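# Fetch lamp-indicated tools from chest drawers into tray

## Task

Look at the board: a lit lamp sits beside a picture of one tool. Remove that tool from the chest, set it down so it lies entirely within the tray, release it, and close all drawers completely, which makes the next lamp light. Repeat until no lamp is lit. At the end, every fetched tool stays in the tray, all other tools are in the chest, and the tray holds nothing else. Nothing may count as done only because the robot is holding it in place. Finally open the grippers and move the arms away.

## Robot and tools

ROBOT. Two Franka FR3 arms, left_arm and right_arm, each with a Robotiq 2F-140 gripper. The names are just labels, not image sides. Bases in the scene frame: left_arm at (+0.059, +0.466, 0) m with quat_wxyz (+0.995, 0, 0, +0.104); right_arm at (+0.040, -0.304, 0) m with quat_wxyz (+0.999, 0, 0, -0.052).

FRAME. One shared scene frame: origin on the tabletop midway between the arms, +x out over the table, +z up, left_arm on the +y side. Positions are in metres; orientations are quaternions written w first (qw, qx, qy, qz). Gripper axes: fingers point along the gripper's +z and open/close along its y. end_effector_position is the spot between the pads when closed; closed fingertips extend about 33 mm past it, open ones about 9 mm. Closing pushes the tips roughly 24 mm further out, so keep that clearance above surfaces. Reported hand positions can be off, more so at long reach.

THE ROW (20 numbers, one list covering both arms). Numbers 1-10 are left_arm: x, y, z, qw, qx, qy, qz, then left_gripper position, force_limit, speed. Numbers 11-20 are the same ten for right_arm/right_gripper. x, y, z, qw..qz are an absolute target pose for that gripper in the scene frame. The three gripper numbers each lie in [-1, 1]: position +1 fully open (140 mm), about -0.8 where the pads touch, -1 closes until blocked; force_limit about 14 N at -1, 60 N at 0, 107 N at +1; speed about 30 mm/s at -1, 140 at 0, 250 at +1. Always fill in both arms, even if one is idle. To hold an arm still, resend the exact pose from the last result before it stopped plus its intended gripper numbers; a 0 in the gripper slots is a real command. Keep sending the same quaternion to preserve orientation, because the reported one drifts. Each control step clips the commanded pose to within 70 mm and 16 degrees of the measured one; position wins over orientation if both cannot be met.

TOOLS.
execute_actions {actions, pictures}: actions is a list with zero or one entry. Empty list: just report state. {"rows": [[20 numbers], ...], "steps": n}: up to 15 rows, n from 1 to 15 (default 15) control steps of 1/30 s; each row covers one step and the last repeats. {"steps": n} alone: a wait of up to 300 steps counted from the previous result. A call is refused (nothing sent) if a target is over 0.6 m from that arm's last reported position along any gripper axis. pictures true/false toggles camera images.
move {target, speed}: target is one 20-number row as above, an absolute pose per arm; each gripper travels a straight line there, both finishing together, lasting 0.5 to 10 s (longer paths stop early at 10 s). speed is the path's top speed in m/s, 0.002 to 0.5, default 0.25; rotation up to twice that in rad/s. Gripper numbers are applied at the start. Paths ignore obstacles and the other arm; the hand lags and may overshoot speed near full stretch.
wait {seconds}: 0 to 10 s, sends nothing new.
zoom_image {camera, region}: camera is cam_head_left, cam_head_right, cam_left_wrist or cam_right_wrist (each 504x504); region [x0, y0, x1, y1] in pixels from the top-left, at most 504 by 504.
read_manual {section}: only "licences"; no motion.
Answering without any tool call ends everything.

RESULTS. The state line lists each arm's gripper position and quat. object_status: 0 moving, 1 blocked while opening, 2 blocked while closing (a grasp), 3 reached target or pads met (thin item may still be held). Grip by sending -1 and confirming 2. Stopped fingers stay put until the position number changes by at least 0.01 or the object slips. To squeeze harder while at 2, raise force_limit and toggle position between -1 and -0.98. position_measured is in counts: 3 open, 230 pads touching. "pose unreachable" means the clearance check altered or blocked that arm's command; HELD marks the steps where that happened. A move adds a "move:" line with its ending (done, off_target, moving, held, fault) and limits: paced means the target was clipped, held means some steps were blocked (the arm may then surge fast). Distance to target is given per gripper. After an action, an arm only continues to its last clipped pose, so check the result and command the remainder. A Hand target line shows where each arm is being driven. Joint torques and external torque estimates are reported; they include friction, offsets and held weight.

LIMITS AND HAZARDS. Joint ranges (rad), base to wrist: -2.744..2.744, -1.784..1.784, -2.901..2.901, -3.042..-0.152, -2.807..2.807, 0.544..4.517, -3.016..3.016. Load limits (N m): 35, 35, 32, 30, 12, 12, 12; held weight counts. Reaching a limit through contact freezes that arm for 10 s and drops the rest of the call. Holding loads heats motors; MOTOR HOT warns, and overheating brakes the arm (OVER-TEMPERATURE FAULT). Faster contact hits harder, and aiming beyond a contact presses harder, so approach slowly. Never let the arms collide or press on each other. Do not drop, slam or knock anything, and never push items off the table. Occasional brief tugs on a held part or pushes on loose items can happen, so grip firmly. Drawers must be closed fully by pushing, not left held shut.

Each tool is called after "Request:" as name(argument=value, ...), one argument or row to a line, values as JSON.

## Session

Request:
execute_actions(
  actions=[],
)

Scene clock: 0.00 s of 15600.00 s.
left_arm: end_effector_position=(+0.1682, +0.7879, +0.3805) position_measured=3 object_status=3 end_effector_quat_wxyz=(-0.565, -0.419, +0.609, +0.368) | right_arm: end_effector_position=(+0.1775, -0.9415, +0.2636) position_measured=3 object_status=3 end_effector_quat_wxyz=(-0.098, -0.478, +0.866, +0.109)
Joint positions: left_arm=[ 0.546  0.194 -0.18  -1.97   0.777  0.845  0.986] | right_arm=[-1.133  0.508 -0.011 -1.236 -0.226  1.562 -0.667]
Joint velocities: left_arm=[ 0.001 -0.    -0.001 -0.002 -0.001 -0.    -0.001] | right_arm=[-0.     0.     0.     0.001 -0.     0.     0.003]
Joint torques (N m, as the joint torque sensors report them, + toward a larger angle): no reading
External joint torques (N m, as the arm's controller estimates them; a push from outside toward a larger angle lowers the number): no reading
Hand target (left_arm): +0.168, +0.788, +0.380; +0.565, +0.419, -0.609, -0.368
Hand target (right_arm): +0.178, -0.942, +0.264; -0.098, -0.478, +0.866, +0.109

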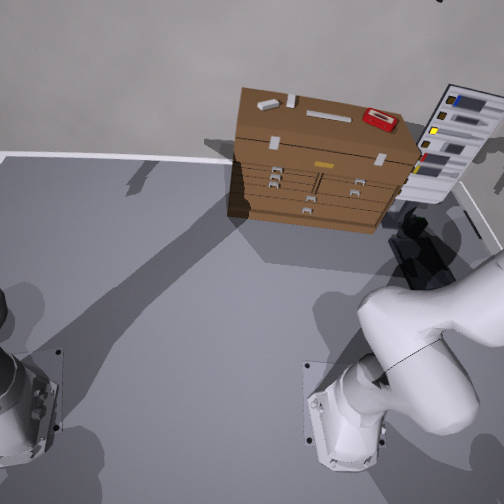

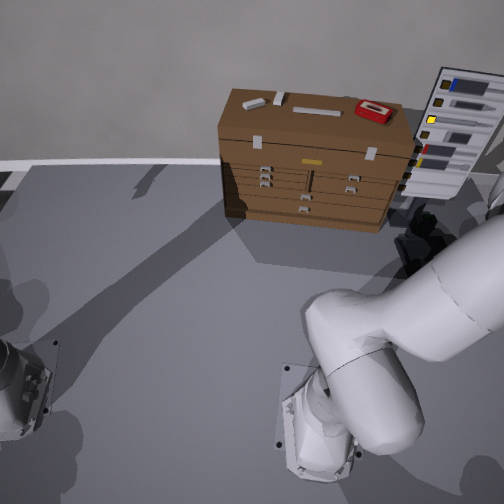

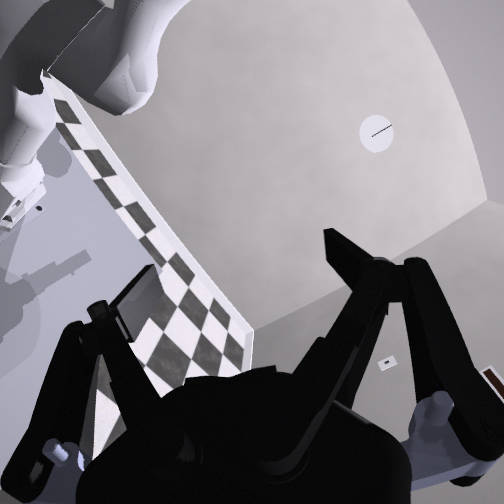

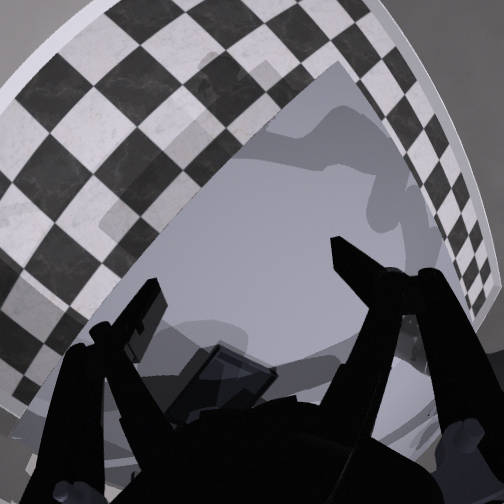

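Request:
zoom_image(
  camera="cam_head_left",
  region=[380,70,504,300],
)

Request:
zoom_image(
  camera="cam_head_left",
  region=[210,80,430,250],
)

Request:
zoom_image(
  camera="cam_head_right",
  region=[384,55,504,215],
)

Region (380, 70, 504, 300) of cam_head_left's 504x504 image, scaled by 2.191, with more detail than that image has; it fills the left 272 columns of this view, and the rest is white.

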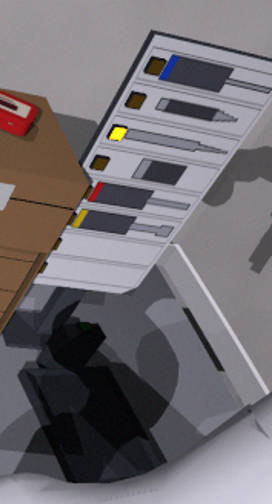

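Region (210, 80, 430, 250) of cam_head_left's 504x504 image, scaled by 2.291, with more detail than that image has; it fills the top 389 rows of this view, and the rest is white.

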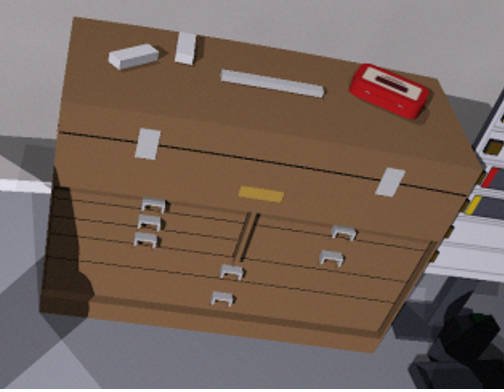

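Region (384, 55, 504, 215) of cam_head_right's 504x504 image, scaled by 3.150, with more detail than that image has; it fills the left 378 columns of this view, and the rest is white.

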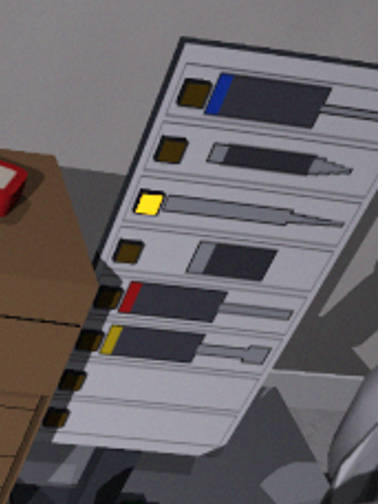

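Request:
move(
  target=[0.1682,0.7879,0.3805,-0.565,-0.419,0.609,0.368,1,0,0,0.40,-0.60,0.30,0.027,0.96,-0.257,0.101,-0.15,0,0],
  speed=0.35,
)

Request:
move(
  target=[0.1682,0.7879,0.3805,-0.565,-0.419,0.609,0.368,1,0,0,0.43,-0.21,0.25,0,0.994,0,0.105,-0.15,0,0],
  speed=0.3,
)

Scene clock: 31.30 s of 15600.00 s.
left_arm: end_effector_position=(+0.1682, +0.7879, +0.3805) position_measured=3 object_status=3 end_effector_quat_wxyz=(-0.565, -0.419, +0.609, +0.368) | right_arm: end_effector_position=(+0.4077, -0.6059, +0.2962) position_measured=148 object_status=3 end_effector_quat_wxyz=(+0.029, +0.959, -0.262, +0.102)
Joint positions: left_arm=[ 0.546  0.194 -0.18  -1.97   0.777  0.845  0.986] | right_arm=[-0.593 -0.453 -0.008 -2.399  0.036  2.156 -1.759]
Joint velocities: left_arm=[-0.     0.001 -0.002  0.001  0.    -0.    -0.001] | right_arm=[ 0.006  0.001 -0.008  0.    -0.001  0.002 -0.029]
Joint torques (N m, as the joint torque sensors report them, + toward a larger angle): left_arm=[ -0.12 -35.27   0.51  20.94   2.49  -1.8   -0.03] | right_arm=[  1.1  -18.19  -0.35  24.37  -0.18   3.56  -0.49]
External joint torques (N m, as the arm's controller estimates them; a push from outside toward a larger angle lowers the number): left_arm=[-0.02 -1.11  1.02  1.03  0.13 -0.07 -0.09] | right_arm=[ 1.16 -1.46  0.07 -0.46 -1.03  0.59 -0.5 ]
Hand target (left_arm): +0.168, +0.788, +0.381; +0.565, +0.419, -0.609, -0.368
Hand target (right_arm): +0.408, -0.607, +0.297; +0.032, +0.961, -0.254, +0.103
Off the commanded pose (left_arm): 0.000 m, 0 deg.
Off the commanded pose (right_arm): 0.010 m, 1 deg.
After step 90, 25.00 s passed at rest.
move: off_target (right_arm)

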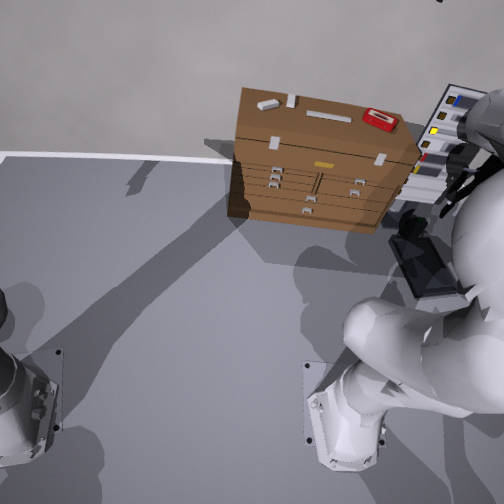

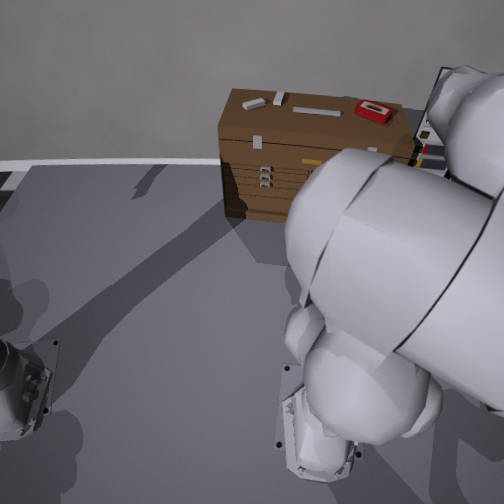

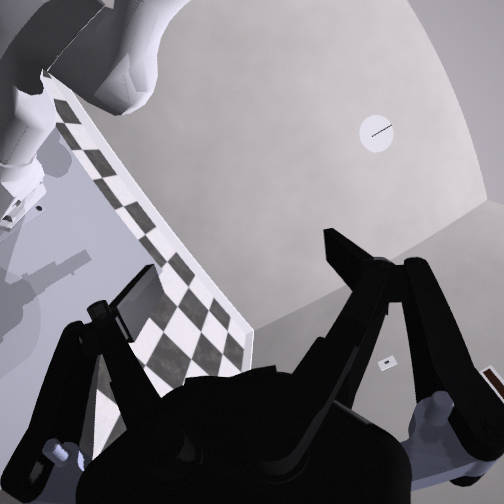

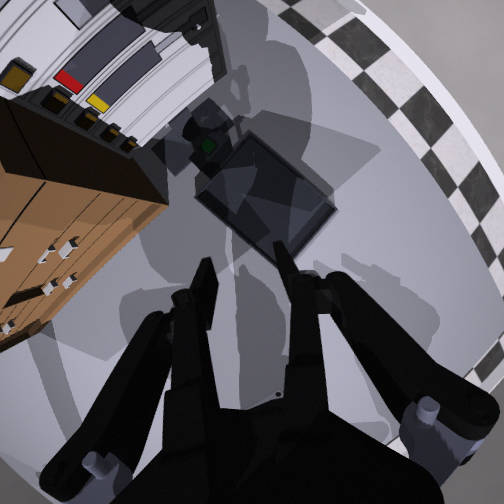

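Scene clock: 33.27 s of 15600.00 s.
left_arm: end_effector_position=(+0.1682, +0.7879, +0.3805) position_measured=3 object_status=3 end_effector_quat_wxyz=(-0.565, -0.419, +0.609, +0.368) | right_arm: end_effector_position=(+0.4371, -0.2143, +0.2504) position_measured=148 object_status=3 end_effector_quat_wxyz=(+0.007, +0.994, +0.009, +0.105)
Joint positions: left_arm=[ 0.546  0.194 -0.18  -1.97   0.777  0.845  0.986] | right_arm=[-0.156 -0.73   0.479 -2.652  0.329  2.171 -1.608]
Joint velocities: left_arm=[-0.    -0.001 -0.001  0.001  0.001  0.     0.   ] | right_arm=[-0.011 -0.001  0.009  0.     0.012  0.002  0.017]
Joint torques (N m, as the joint torque sensors report them, + toward a larger angle): left_arm=[ -0.21 -35.15   0.37  20.47   2.44  -1.78   0.07] | right_arm=[-1.17 -5.5  -7.47 24.85  1.43  3.52  0.2 ]
External joint torques (N m, as the arm's controller estimates them; a push from outside toward a larger angle lowers the number): left_arm=[-0.12 -0.65  0.88  0.38  0.07 -0.04  0.01] | right_arm=[-1.19  0.03  0.7   1.17  0.63  0.53  0.19]
Hand target (left_arm): +0.168, +0.788, +0.381; +0.565, +0.419, -0.609, -0.368
Hand target (right_arm): +0.439, -0.213, +0.251; +0.005, +0.994, +0.001, +0.107
Off the commanded pose (left_arm): 0.000 m, 0 deg.
Off the commanded pose (right_arm): 0.008 m, 1 deg.
move: off_target (right_arm)

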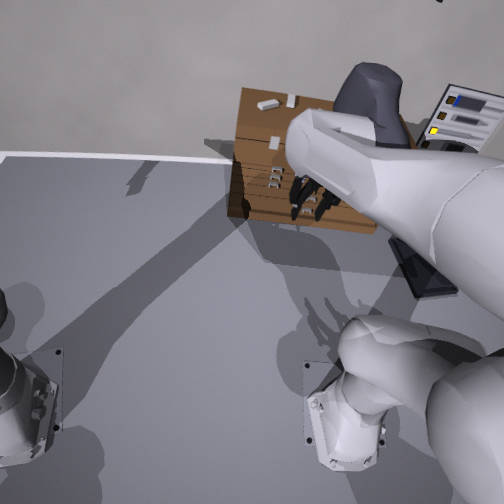

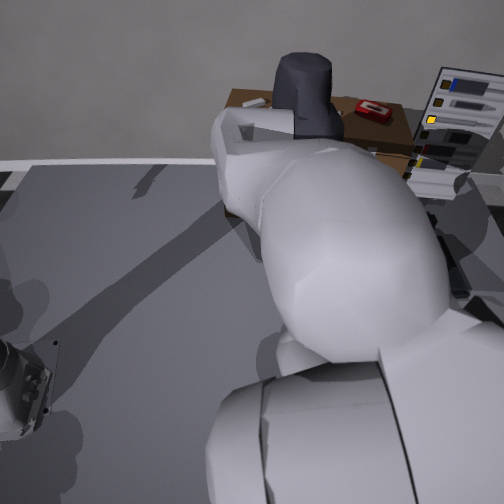

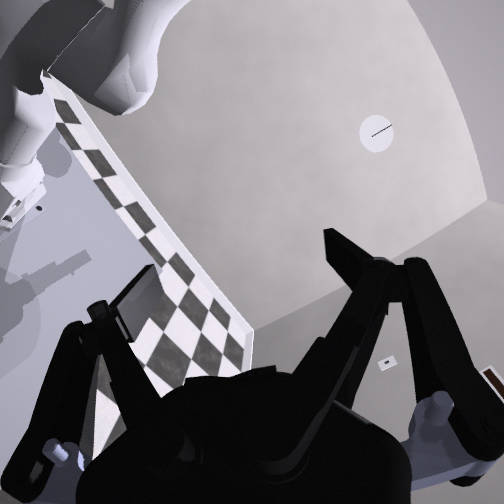

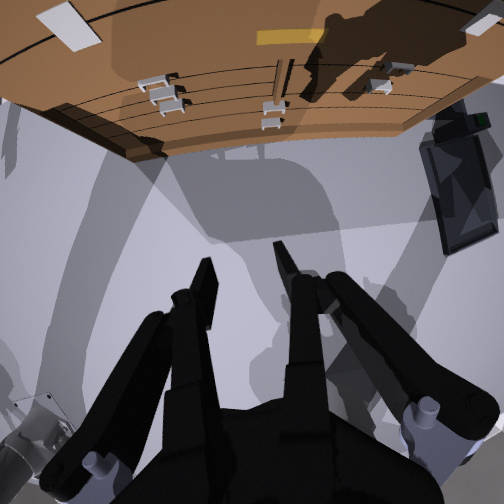

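Request:
move(
  target=[0.1682,0.7879,0.3805,-0.565,-0.419,0.609,0.368,1,0,0,0.565,-0.265,0.11,0.018,0.939,-0.049,0.342,-0.15,0,0],
  speed=0.2,
)

Scene clock: 65.80 s of 15600.00 s.
left_arm: end_effector_position=(+0.1682, +0.7879, +0.3805) position_measured=3 object_status=3 end_effector_quat_wxyz=(-0.565, -0.419, +0.609, +0.368) | right_arm: end_effector_position=(+0.5658, -0.2602, +0.1071) position_measured=148 object_status=3 end_effector_quat_wxyz=(+0.009, +0.938, -0.056, +0.341)
Joint positions: left_arm=[ 0.546  0.194 -0.18  -1.97   0.777  0.845  0.986] | right_arm=[-0.357  0.054  0.803 -2.832  0.686  3.625 -1.854]
Joint velocities: left_arm=[-0.     0.001 -0.002  0.     0.001 -0.     0.   ] | right_arm=[ 0.032  0.007 -0.015  0.012  0.064  0.009 -0.084]
Joint torques (N m, as the joint torque sensors report them, + toward a larger angle): left_arm=[  0.13 -35.15   0.89  20.68   2.51  -1.81   0.06] | right_arm=[  1.17 -17.07  -0.31  15.93   0.2    3.88  -0.59]
External joint torques (N m, as the arm's controller estimates them; a push from outside toward a larger angle lowers the number): left_arm=[ 0.24 -0.86  1.41  0.69  0.15 -0.08  0.  ] | right_arm=[ 1.23  0.89 -1.1   1.38  0.72  0.46 -0.61]
Hand target (left_arm): +0.168, +0.788, +0.381; +0.565, +0.419, -0.609, -0.368
Hand target (right_arm): +0.567, -0.262, +0.108; +0.015, +0.938, -0.046, +0.342
Off the commanded pose (left_arm): 0.000 m, 0 deg.
Off the commanded pose (right_arm): 0.006 m, 1 deg.
After step 90, 26.90 s passed at rest.
move: off_target (right_arm)

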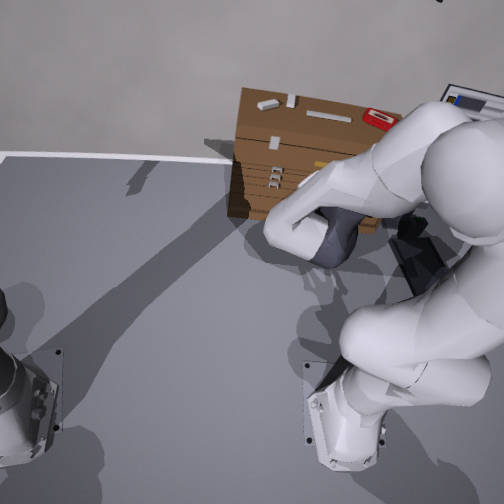

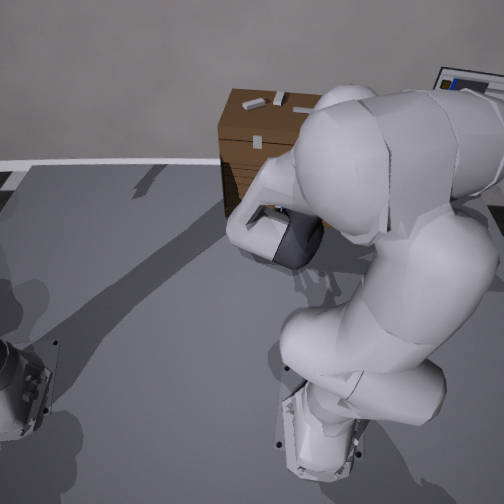

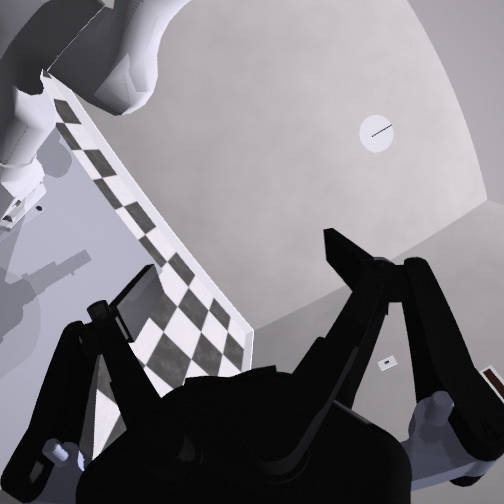

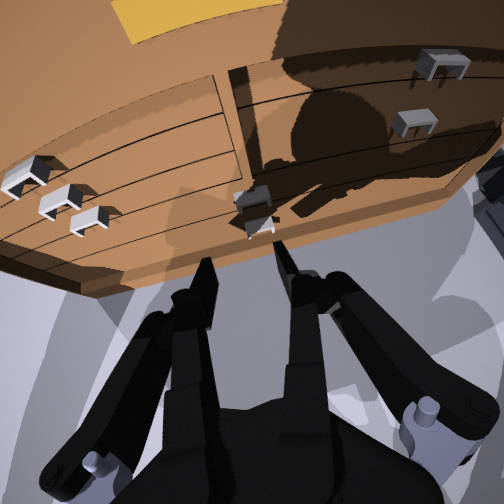

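Request:
move(
  target=[0.1682,0.7879,0.3805,-0.565,-0.419,0.609,0.368,1,0,0,0.585,-0.279,0.085,0.012,0.939,-0.033,0.342,-0.15,0,0],
  speed=0.06,
)

Scene clock: 78.77 s of 15600.00 s.
left_arm: end_effector_position=(+0.1682, +0.7879, +0.3805) position_measured=3 object_status=3 end_effector_quat_wxyz=(-0.565, -0.419, +0.609, +0.368) | right_arm: end_effector_position=(+0.5830, -0.2797, +0.0835) position_measured=148 object_status=3 end_effector_quat_wxyz=(+0.010, +0.940, -0.039, +0.340)
Joint positions: left_arm=[ 0.546  0.194 -0.18  -1.97   0.777  0.845  0.986] | right_arm=[-0.39   0.195  0.735 -2.787  0.575  3.698 -1.912]
Joint velocities: left_arm=[-0.001 -0.001 -0.001 -0.001  0.     0.     0.   ] | right_arm=[ 0.001  0.001 -0.005 -0.    -0.009  0.009 -0.007]
Joint torques (N m, as the joint torque sensors report them, + toward a larger angle): left_arm=[ -0.16 -34.92   0.7   20.45   2.42  -1.82   0.04] | right_arm=[  0.32 -20.25   3.03  14.21  -1.61   3.98  -0.41]
External joint torques (N m, as the arm's controller estimates them; a push from outside toward a larger angle lowers the number): left_arm=[-0.02 -0.63  1.25  0.49  0.06 -0.08 -0.02] | right_arm=[ 0.34  1.21  0.08  0.79 -0.94  0.59 -0.43]
Hand target (left_arm): +0.168, +0.788, +0.381; +0.565, +0.419, -0.609, -0.368
Hand target (right_arm): +0.585, -0.279, +0.085; +0.012, +0.939, -0.033, +0.342
Off the commanded pose (left_arm): 0.000 m, 0 deg.
Off the commanded pose (right_arm): 0.003 m, 1 deg.
After step 90, 8.90 s passed at rest.
move: done

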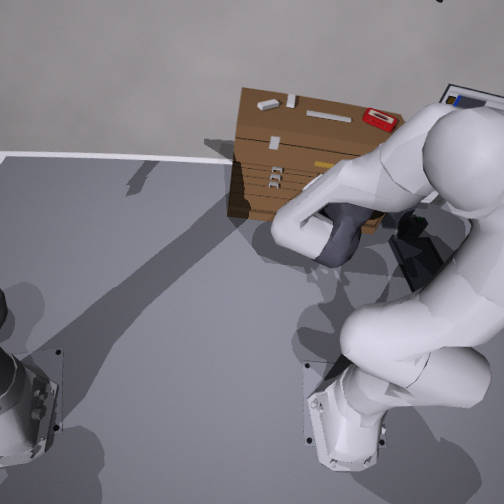

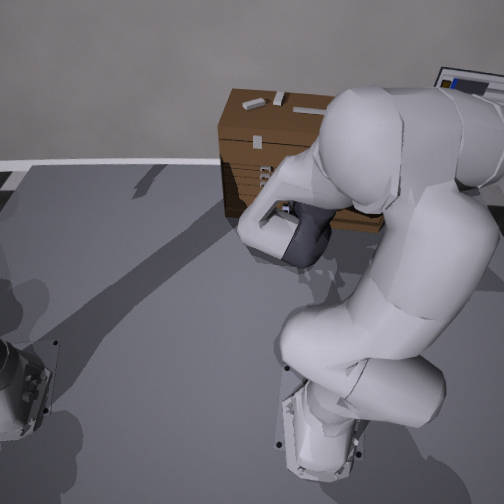

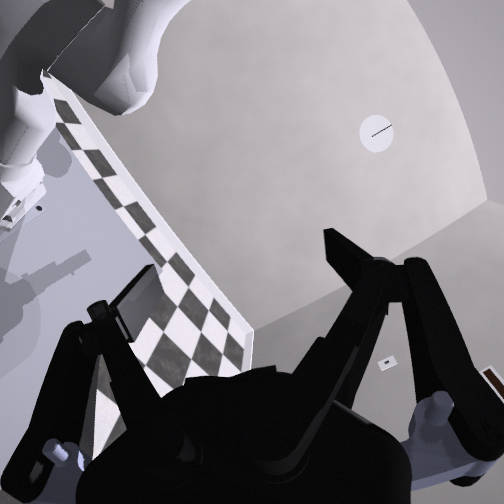

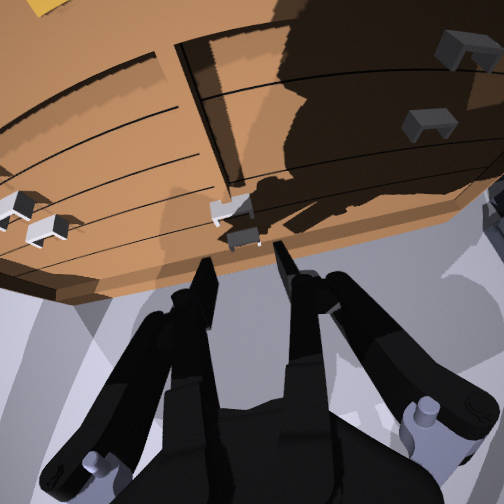

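Request:
move(
  target=[0.1682,0.7879,0.3805,-0.565,-0.419,0.609,0.368,1,0,0,0.606,-0.279,0.080,0.012,0.939,-0.033,0.342,-0.15,0,0],
  speed=0.03,
)

Request:
zoom_image(
  camera="cam_right_wrist",
  region=[150,170,350,320],
)

Scene clock: 90.07 s of 15600.00 s.
left_arm: end_effector_position=(+0.1682, +0.7879, +0.3805) position_measured=3 object_status=3 end_effector_quat_wxyz=(-0.565, -0.419, +0.609, +0.368) | right_arm: end_effector_position=(+0.6038, -0.2791, +0.0808) position_measured=148 object_status=3 end_effector_quat_wxyz=(+0.010, +0.938, -0.039, +0.343)
Joint positions: left_arm=[ 0.546  0.194 -0.18  -1.97   0.777  0.845  0.986] | right_arm=[-0.327  0.247  0.669 -2.719  0.601  3.701 -1.959]
Joint velocities: left_arm=[ 0.    -0.    -0.     0.001 -0.001  0.     0.001] | right_arm=[ 0.039 -0.001 -0.032  0.002  0.013  0.004 -0.024]
Joint torques (N m, as the joint torque sensors report them, + toward a larger angle): left_arm=[ -0.24 -35.4    0.81  20.41   2.49  -1.78   0.04] | right_arm=[  0.53 -20.28   2.05  18.69  -0.98   2.77  -0.62]
External joint torques (N m, as the arm's controller estimates them; a push from outside toward a larger angle lowers the number): left_arm=[-0.21 -1.09  1.26  0.42  0.13 -0.04 -0.02] | right_arm=[ 0.67  3.95 -1.44  5.05 -0.22 -0.58 -0.63]
Hand target (left_arm): +0.168, +0.788, +0.381; +0.565, +0.419, -0.609, -0.368
Hand target (right_arm): +0.606, -0.279, +0.080; +0.012, +0.939, -0.033, +0.342
Off the commanded pose (left_arm): 0.000 m, 0 deg.
Off the commanded pose (right_arm): 0.002 m, 1 deg.
After step 90, 7.30 s passed at rest.
move: done

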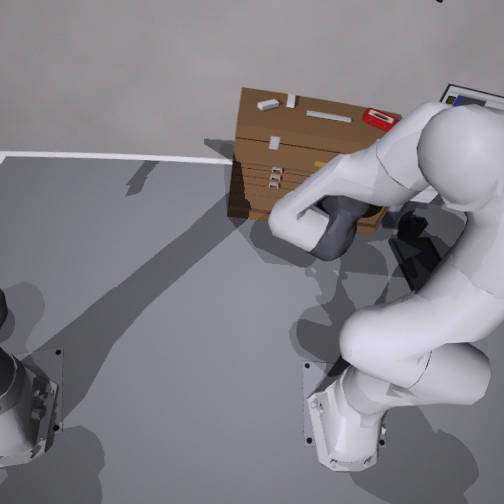

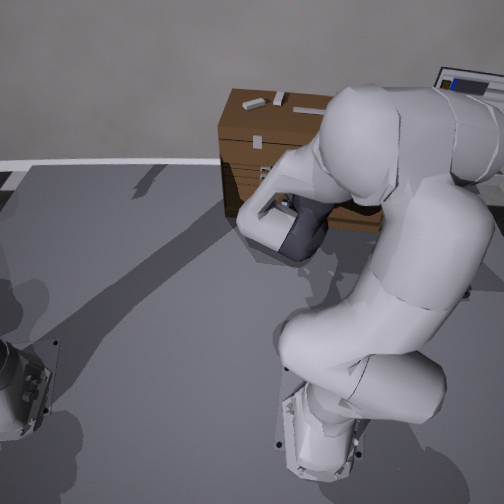

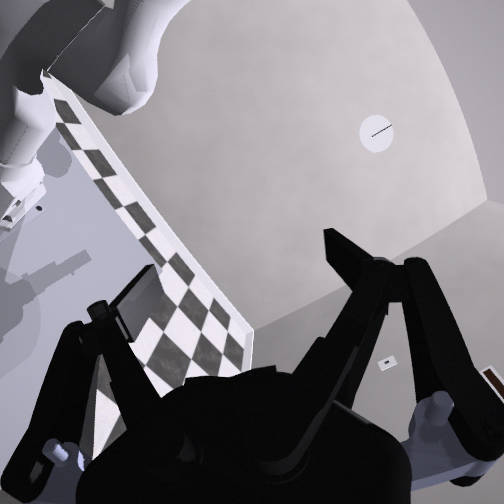

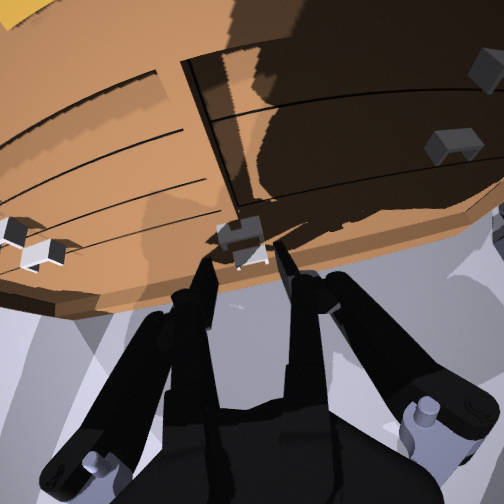

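Region (150, 170, 350, 320) of cam_right_wrist's 504x504 image, scaled by 2.520, with more detail than that image has; it fills the top 378 rows of this view, and the rest is white.

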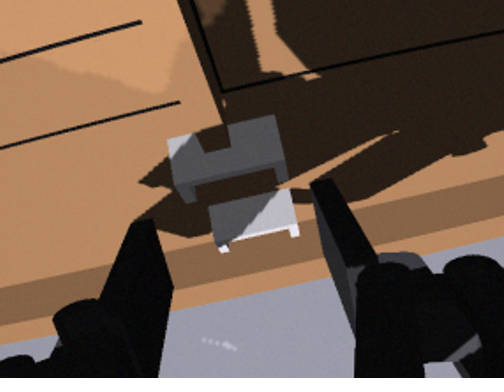

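Request:
execute_actions(
  actions=[],
)

Scene clock: 118.70 s of 15600.00 s.
left_arm: end_effector_position=(+0.1682, +0.7879, +0.3805) position_measured=3 object_status=3 end_effector_quat_wxyz=(-0.565, -0.419, +0.609, +0.368) | right_arm: end_effector_position=(+0.6037, -0.2792, +0.0807) position_measured=148 object_status=3 end_effector_quat_wxyz=(+0.012, +0.939, -0.036, +0.343)
Joint positions: left_arm=[ 0.546  0.194 -0.18  -1.97   0.777  0.845  0.986] | right_arm=[-0.323  0.247  0.667 -2.719  0.603  3.701 -1.966]
Joint velocities: left_arm=[-0.    -0.    -0.    -0.001 -0.002  0.    -0.002] | right_arm=[ 0.    -0.001 -0.     0.001  0.001 -0.     0.   ]
Joint torques (N m, as the joint torque sensors report them, + toward a larger angle): left_arm=[  0.45 -34.86   0.55  20.76   2.52  -1.82   0.05] | right_arm=[ -0.3  -20.38   2.65  18.59  -1.03   2.78  -0.65]
External joint torques (N m, as the arm's controller estimates them; a push from outside toward a larger angle lowers the number): left_arm=[ 0.46 -0.55  0.99  0.81  0.16 -0.08 -0.01] | right_arm=[-0.32  3.95 -0.95  4.87 -0.25 -0.59 -0.66]
Hand target (left_arm): +0.168, +0.788, +0.381; +0.565, +0.419, -0.609, -0.368
Hand target (right_arm): +0.606, -0.279, +0.080; +0.012, +0.939, -0.033, +0.342
Off the commanded pose (left_arm): 0.000 m, 0 deg.
Off the commanded pose (right_arm): 0.002 m, 0 deg.
Steps of this call (steps 1 to 90: nothing new was sent; then 25.63 s passed at rest). Readings (end_effector_position | what the end effector reports):
1: left_arm (+0.1682, +0.7879, +0.3805) | right_arm (+0.6038, -0.2791, +0.0808) | left_arm position_measured=3 object_status=3 | right_arm position_measured=148 object_status=3
2: left_arm (+0.1682, +0.7879, +0.3805) | right_arm (+0.6038, -0.2791, +0.0808) | left_arm position_measured=3 object_status=3 | right_arm position_measured=148 object_status=3
4: left_arm (+0.1682, +0.7879, +0.3805) | right_arm (+0.6038, -0.2791, +0.0808) | left_arm position_measured=3 object_status=3 | right_arm position_measured=148 object_status=3
8: left_arm (+0.1682, +0.7879, +0.3805) | right_arm (+0.6038, -0.2791, +0.0807) | left_arm position_measured=3 object_status=3 | right_arm position_measured=148 object_status=3
90: the state above

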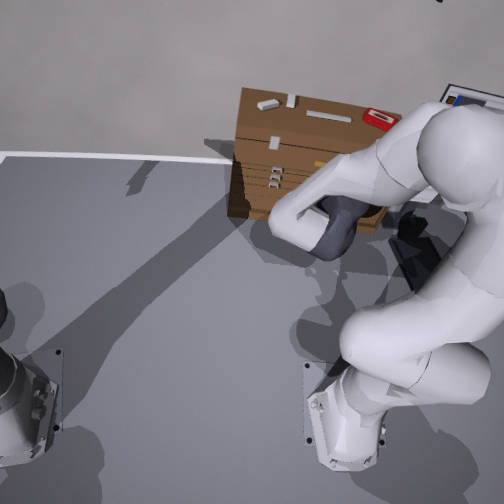

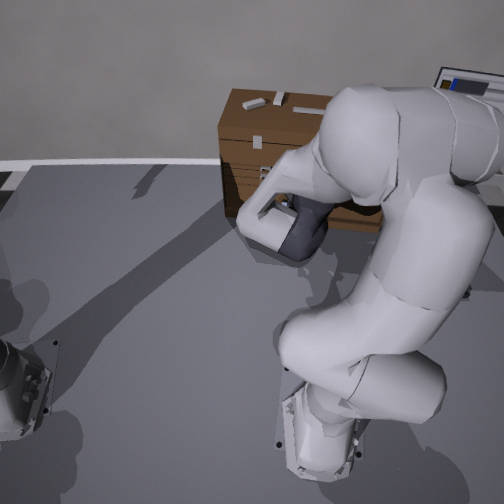

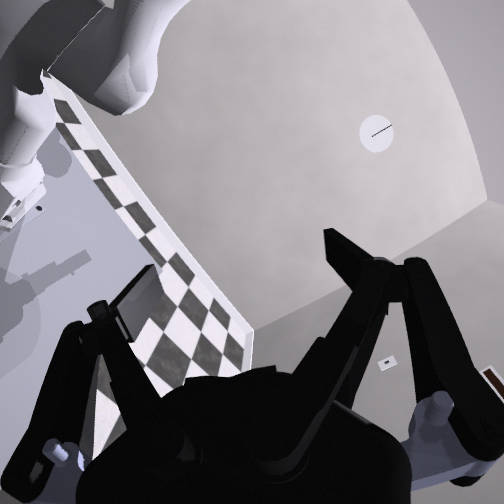

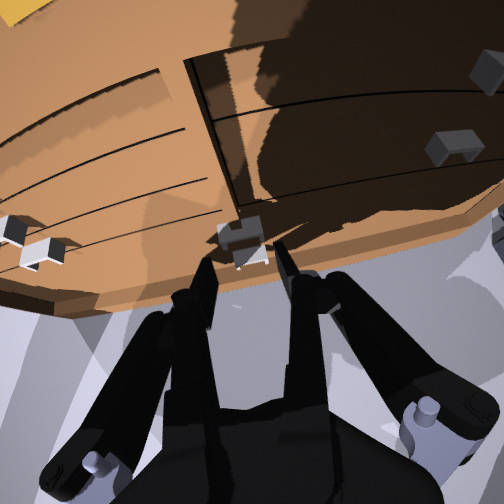

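Request:
move(
  target=[0.1682,0.7879,0.3805,-0.565,-0.419,0.609,0.368,1,0,0,0.599,-0.282,0.079,0.012,0.939,-0.033,0.342,-0.15,0,0],
  speed=0.03,
)

Request:
execute_actions(
  actions=[
    {"rows":[[0.1682,0.7879,0.3805,-0.565,-0.419,0.609,0.368,1,0,0,0.599,-0.282,0.079,0.012,0.939,-0.033,0.342,-1,0,-0.3]],"steps":15},
  ],
  pictures=false,
)

Request:
move(
  target=[0.1682,0.7879,0.3805,-0.565,-0.419,0.609,0.368,1,0,0,0.555,-0.279,0.079,0.012,0.939,-0.033,0.342,-1,0,-0.3],
  speed=0.04,
)

Scene clock: 128.90 s of 15600.00 s.
left_arm: end_effector_position=(+0.1682, +0.7879, +0.3805) position_measured=3 object_status=3 end_effector_quat_wxyz=(-0.565, -0.419, +0.609, +0.368) | right_arm: end_effector_position=(+0.5981, -0.2819, +0.0773) position_measured=148 object_status=3 end_effector_quat_wxyz=(+0.013, +0.940, -0.031, +0.339)
Joint positions: left_arm=[ 0.546  0.194 -0.18  -1.97   0.777  0.845  0.986] | right_arm=[-0.343  0.246  0.676 -2.735  0.585  3.703 -1.964]
Joint velocities: left_arm=[-0.001 -0.    -0.001  0.001 -0.     0.001  0.   ] | right_arm=[-0.012  0.     0.012  0.    -0.005  0.001  0.001]
Joint torques (N m, as the joint torque sensors report them, + toward a larger angle): left_arm=[ -0.26 -35.19   0.5   20.75   2.47  -1.84   0.04] | right_arm=[ -1.78 -24.55   5.14  13.02  -1.79   3.83   0.25]
External joint torques (N m, as the arm's controller estimates them; a push from outside toward a larger angle lowers the number): left_arm=[-0.18 -0.83  1.    0.73  0.1  -0.1  -0.02] | right_arm=[-1.8  -0.65  1.55 -0.53 -1.03  0.46  0.23]
Hand target (left_arm): +0.168, +0.788, +0.381; +0.565, +0.419, -0.609, -0.368
Hand target (right_arm): +0.599, -0.282, +0.079; +0.012, +0.939, -0.033, +0.342
Off the commanded pose (left_arm): 0.000 m, 0 deg.
Off the commanded pose (right_arm): 0.002 m, 0 deg.
After step 90, 6.50 s passed at rest.
move: done

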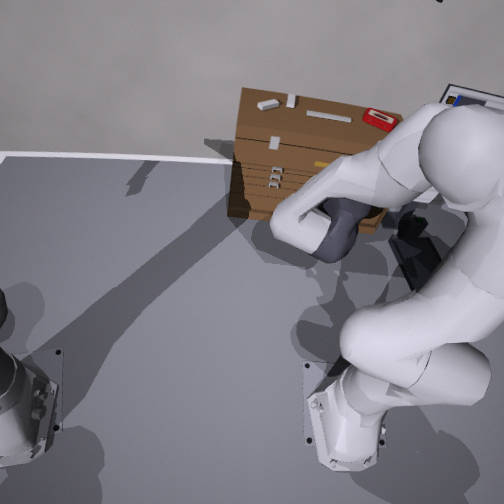

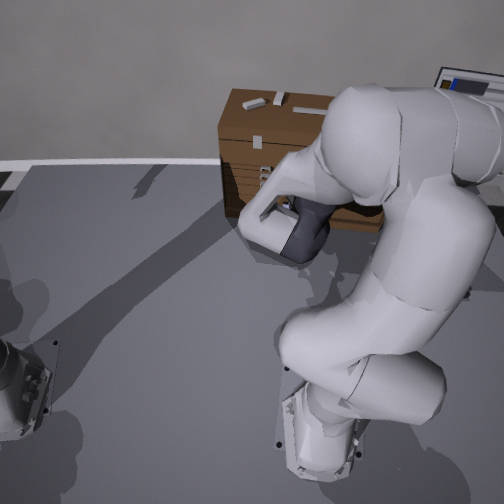

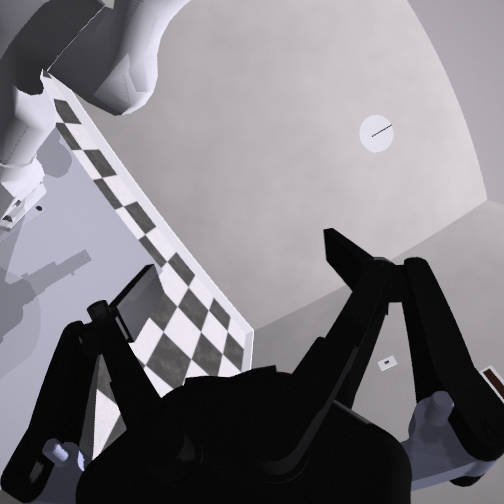

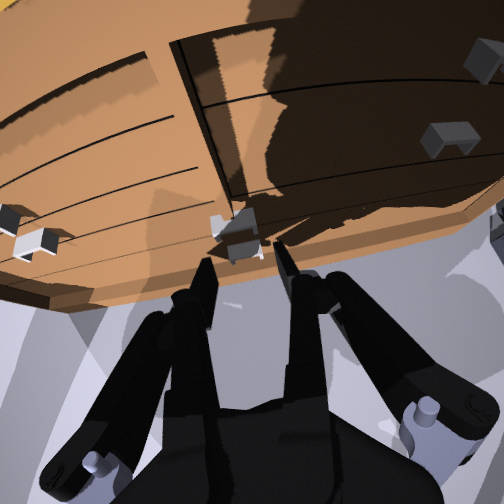

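Scene clock: 129.40 s of 15600.00 s.
left_arm: end_effector_position=(+0.1682, +0.7879, +0.3805) position_measured=3 object_status=3 end_effector_quat_wxyz=(-0.565, -0.419, +0.609, +0.368) | right_arm: end_effector_position=(+0.5980, -0.2846, +0.0778) position_measured=193 object_status=2 end_effector_quat_wxyz=(+0.014, +0.940, -0.033, +0.340)
Joint positions: left_arm=[ 0.546  0.194 -0.18  -1.97   0.777  0.845  0.986] | right_arm=[-0.349  0.245  0.678 -2.736  0.585  3.706 -1.964]
Joint velocities: left_arm=[ 0.002  0.    -0.001 -0.     0.    -0.001 -0.   ] | right_arm=[-0.001 -0.001  0.001  0.     0.001  0.    -0.001]
Joint torques (N m, as the joint torque sensors report them, + toward a larger angle): left_arm=[ -0.39 -35.26   0.66  20.63   2.52  -1.82   0.06] | right_arm=[ -0.44 -23.36   6.71  14.08  -1.63   3.61   0.13]
External joint torques (N m, as the arm's controller estimates them; a push from outside toward a larger angle lowers the number): left_arm=[-0.48 -0.96  1.01  0.66  0.15 -0.07  0.  ] | right_arm=[-0.46  0.47  3.11  0.63 -0.88  0.23  0.11]
Hand target (left_arm): +0.168, +0.788, +0.381; +0.565, +0.419, -0.609, -0.368
Hand target (right_arm): +0.599, -0.282, +0.079; +0.012, +0.939, -0.033, +0.342
Off the commanded pose (left_arm): 0.000 m, 0 deg.
Off the commanded pose (right_arm): 0.003 m, 0 deg.
Steps of this call (steps 1 to 15: all 15 steps of this action). Readings (end_effector_position | what the end effector reports):
1: left_arm (+0.1682, +0.7879, +0.3805) | right_arm (+0.5982, -0.2819, +0.0773) | left_arm position_measured=3 object_status=3 | right_arm position_measured=148 object_status=0
2: left_arm (+0.1682, +0.7879, +0.3805) | right_arm (+0.5982, -0.2819, +0.0774) | left_arm position_measured=3 object_status=3 | right_arm position_measured=153 object_status=0
4: left_arm (+0.1682, +0.7879, +0.3805) | right_arm (+0.5982, -0.2819, +0.0775) | left_arm position_measured=3 object_status=3 | right_arm position_measured=165 object_status=0
8: left_arm (+0.1682, +0.7879, +0.3805) | right_arm (+0.5980, -0.2845, +0.0777) | left_arm position_measured=3 object_status=3 | right_arm position_measured=188 object_status=0
15: the state above

Scene clock: 131.00 s of 15600.00 s.
left_arm: end_effector_position=(+0.1682, +0.7879, +0.3805) position_measured=3 object_status=3 end_effector_quat_wxyz=(-0.565, -0.419, +0.609, +0.368) | right_arm: end_effector_position=(+0.5551, -0.2798, +0.0777) position_measured=193 object_status=2 end_effector_quat_wxyz=(+0.014, +0.940, -0.031, +0.339)
Joint positions: left_arm=[ 0.546  0.194 -0.18  -1.97   0.777  0.845  0.986] | right_arm=[-0.424  0.173  0.773 -2.873  0.526  3.752 -1.858]
Joint velocities: left_arm=[ 0.001 -0.001 -0.002  0.001 -0.001  0.     0.001] | right_arm=[-0.023  0.001  0.02  -0.007 -0.015  0.005  0.032]
Joint torques (N m, as the joint torque sensors report them, + toward a larger angle): left_arm=[  0.34 -35.09   0.26  21.13   2.52  -1.79  -0.03] | right_arm=[ -0.86 -20.32   3.92  11.04  -1.76   3.98   0.04]
External joint torques (N m, as the arm's controller estimates them; a push from outside toward a larger angle lowers the number): left_arm=[ 0.32 -0.7   0.67  1.09  0.15 -0.05 -0.09] | right_arm=[-0.95 -1.05  1.26 -1.27 -1.2   0.54  0.  ]
Hand target (left_arm): +0.168, +0.788, +0.381; +0.565, +0.419, -0.609, -0.368
Hand target (right_arm): +0.555, -0.278, +0.079; +0.012, +0.939, -0.034, +0.341
Off the commanded pose (left_arm): 0.000 m, 0 deg.
Off the commanded pose (right_arm): 0.002 m, 0 deg.
move: done

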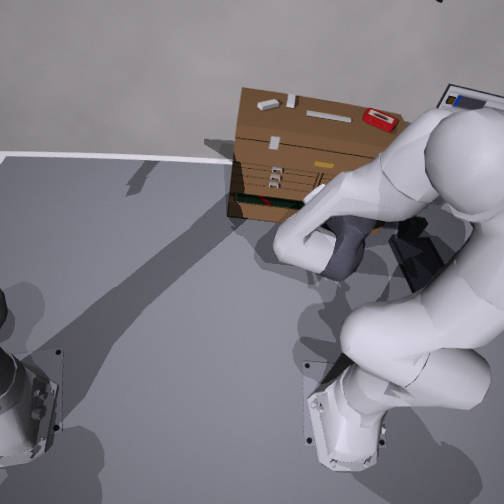

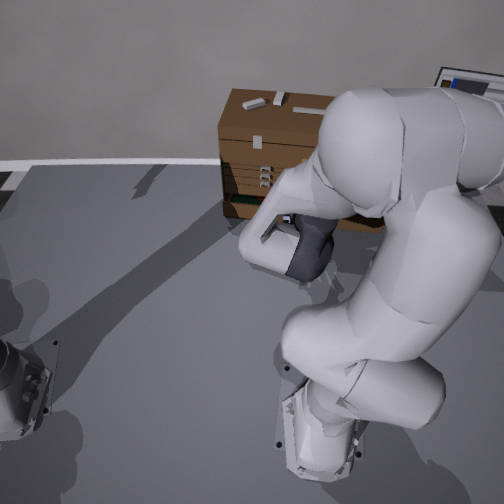

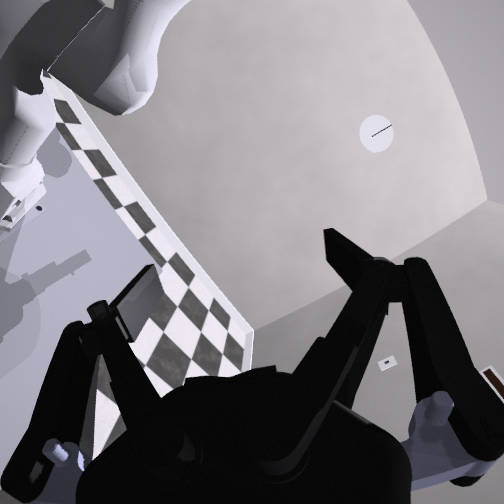

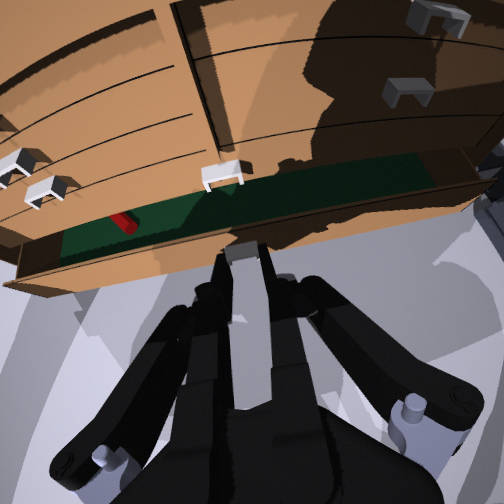

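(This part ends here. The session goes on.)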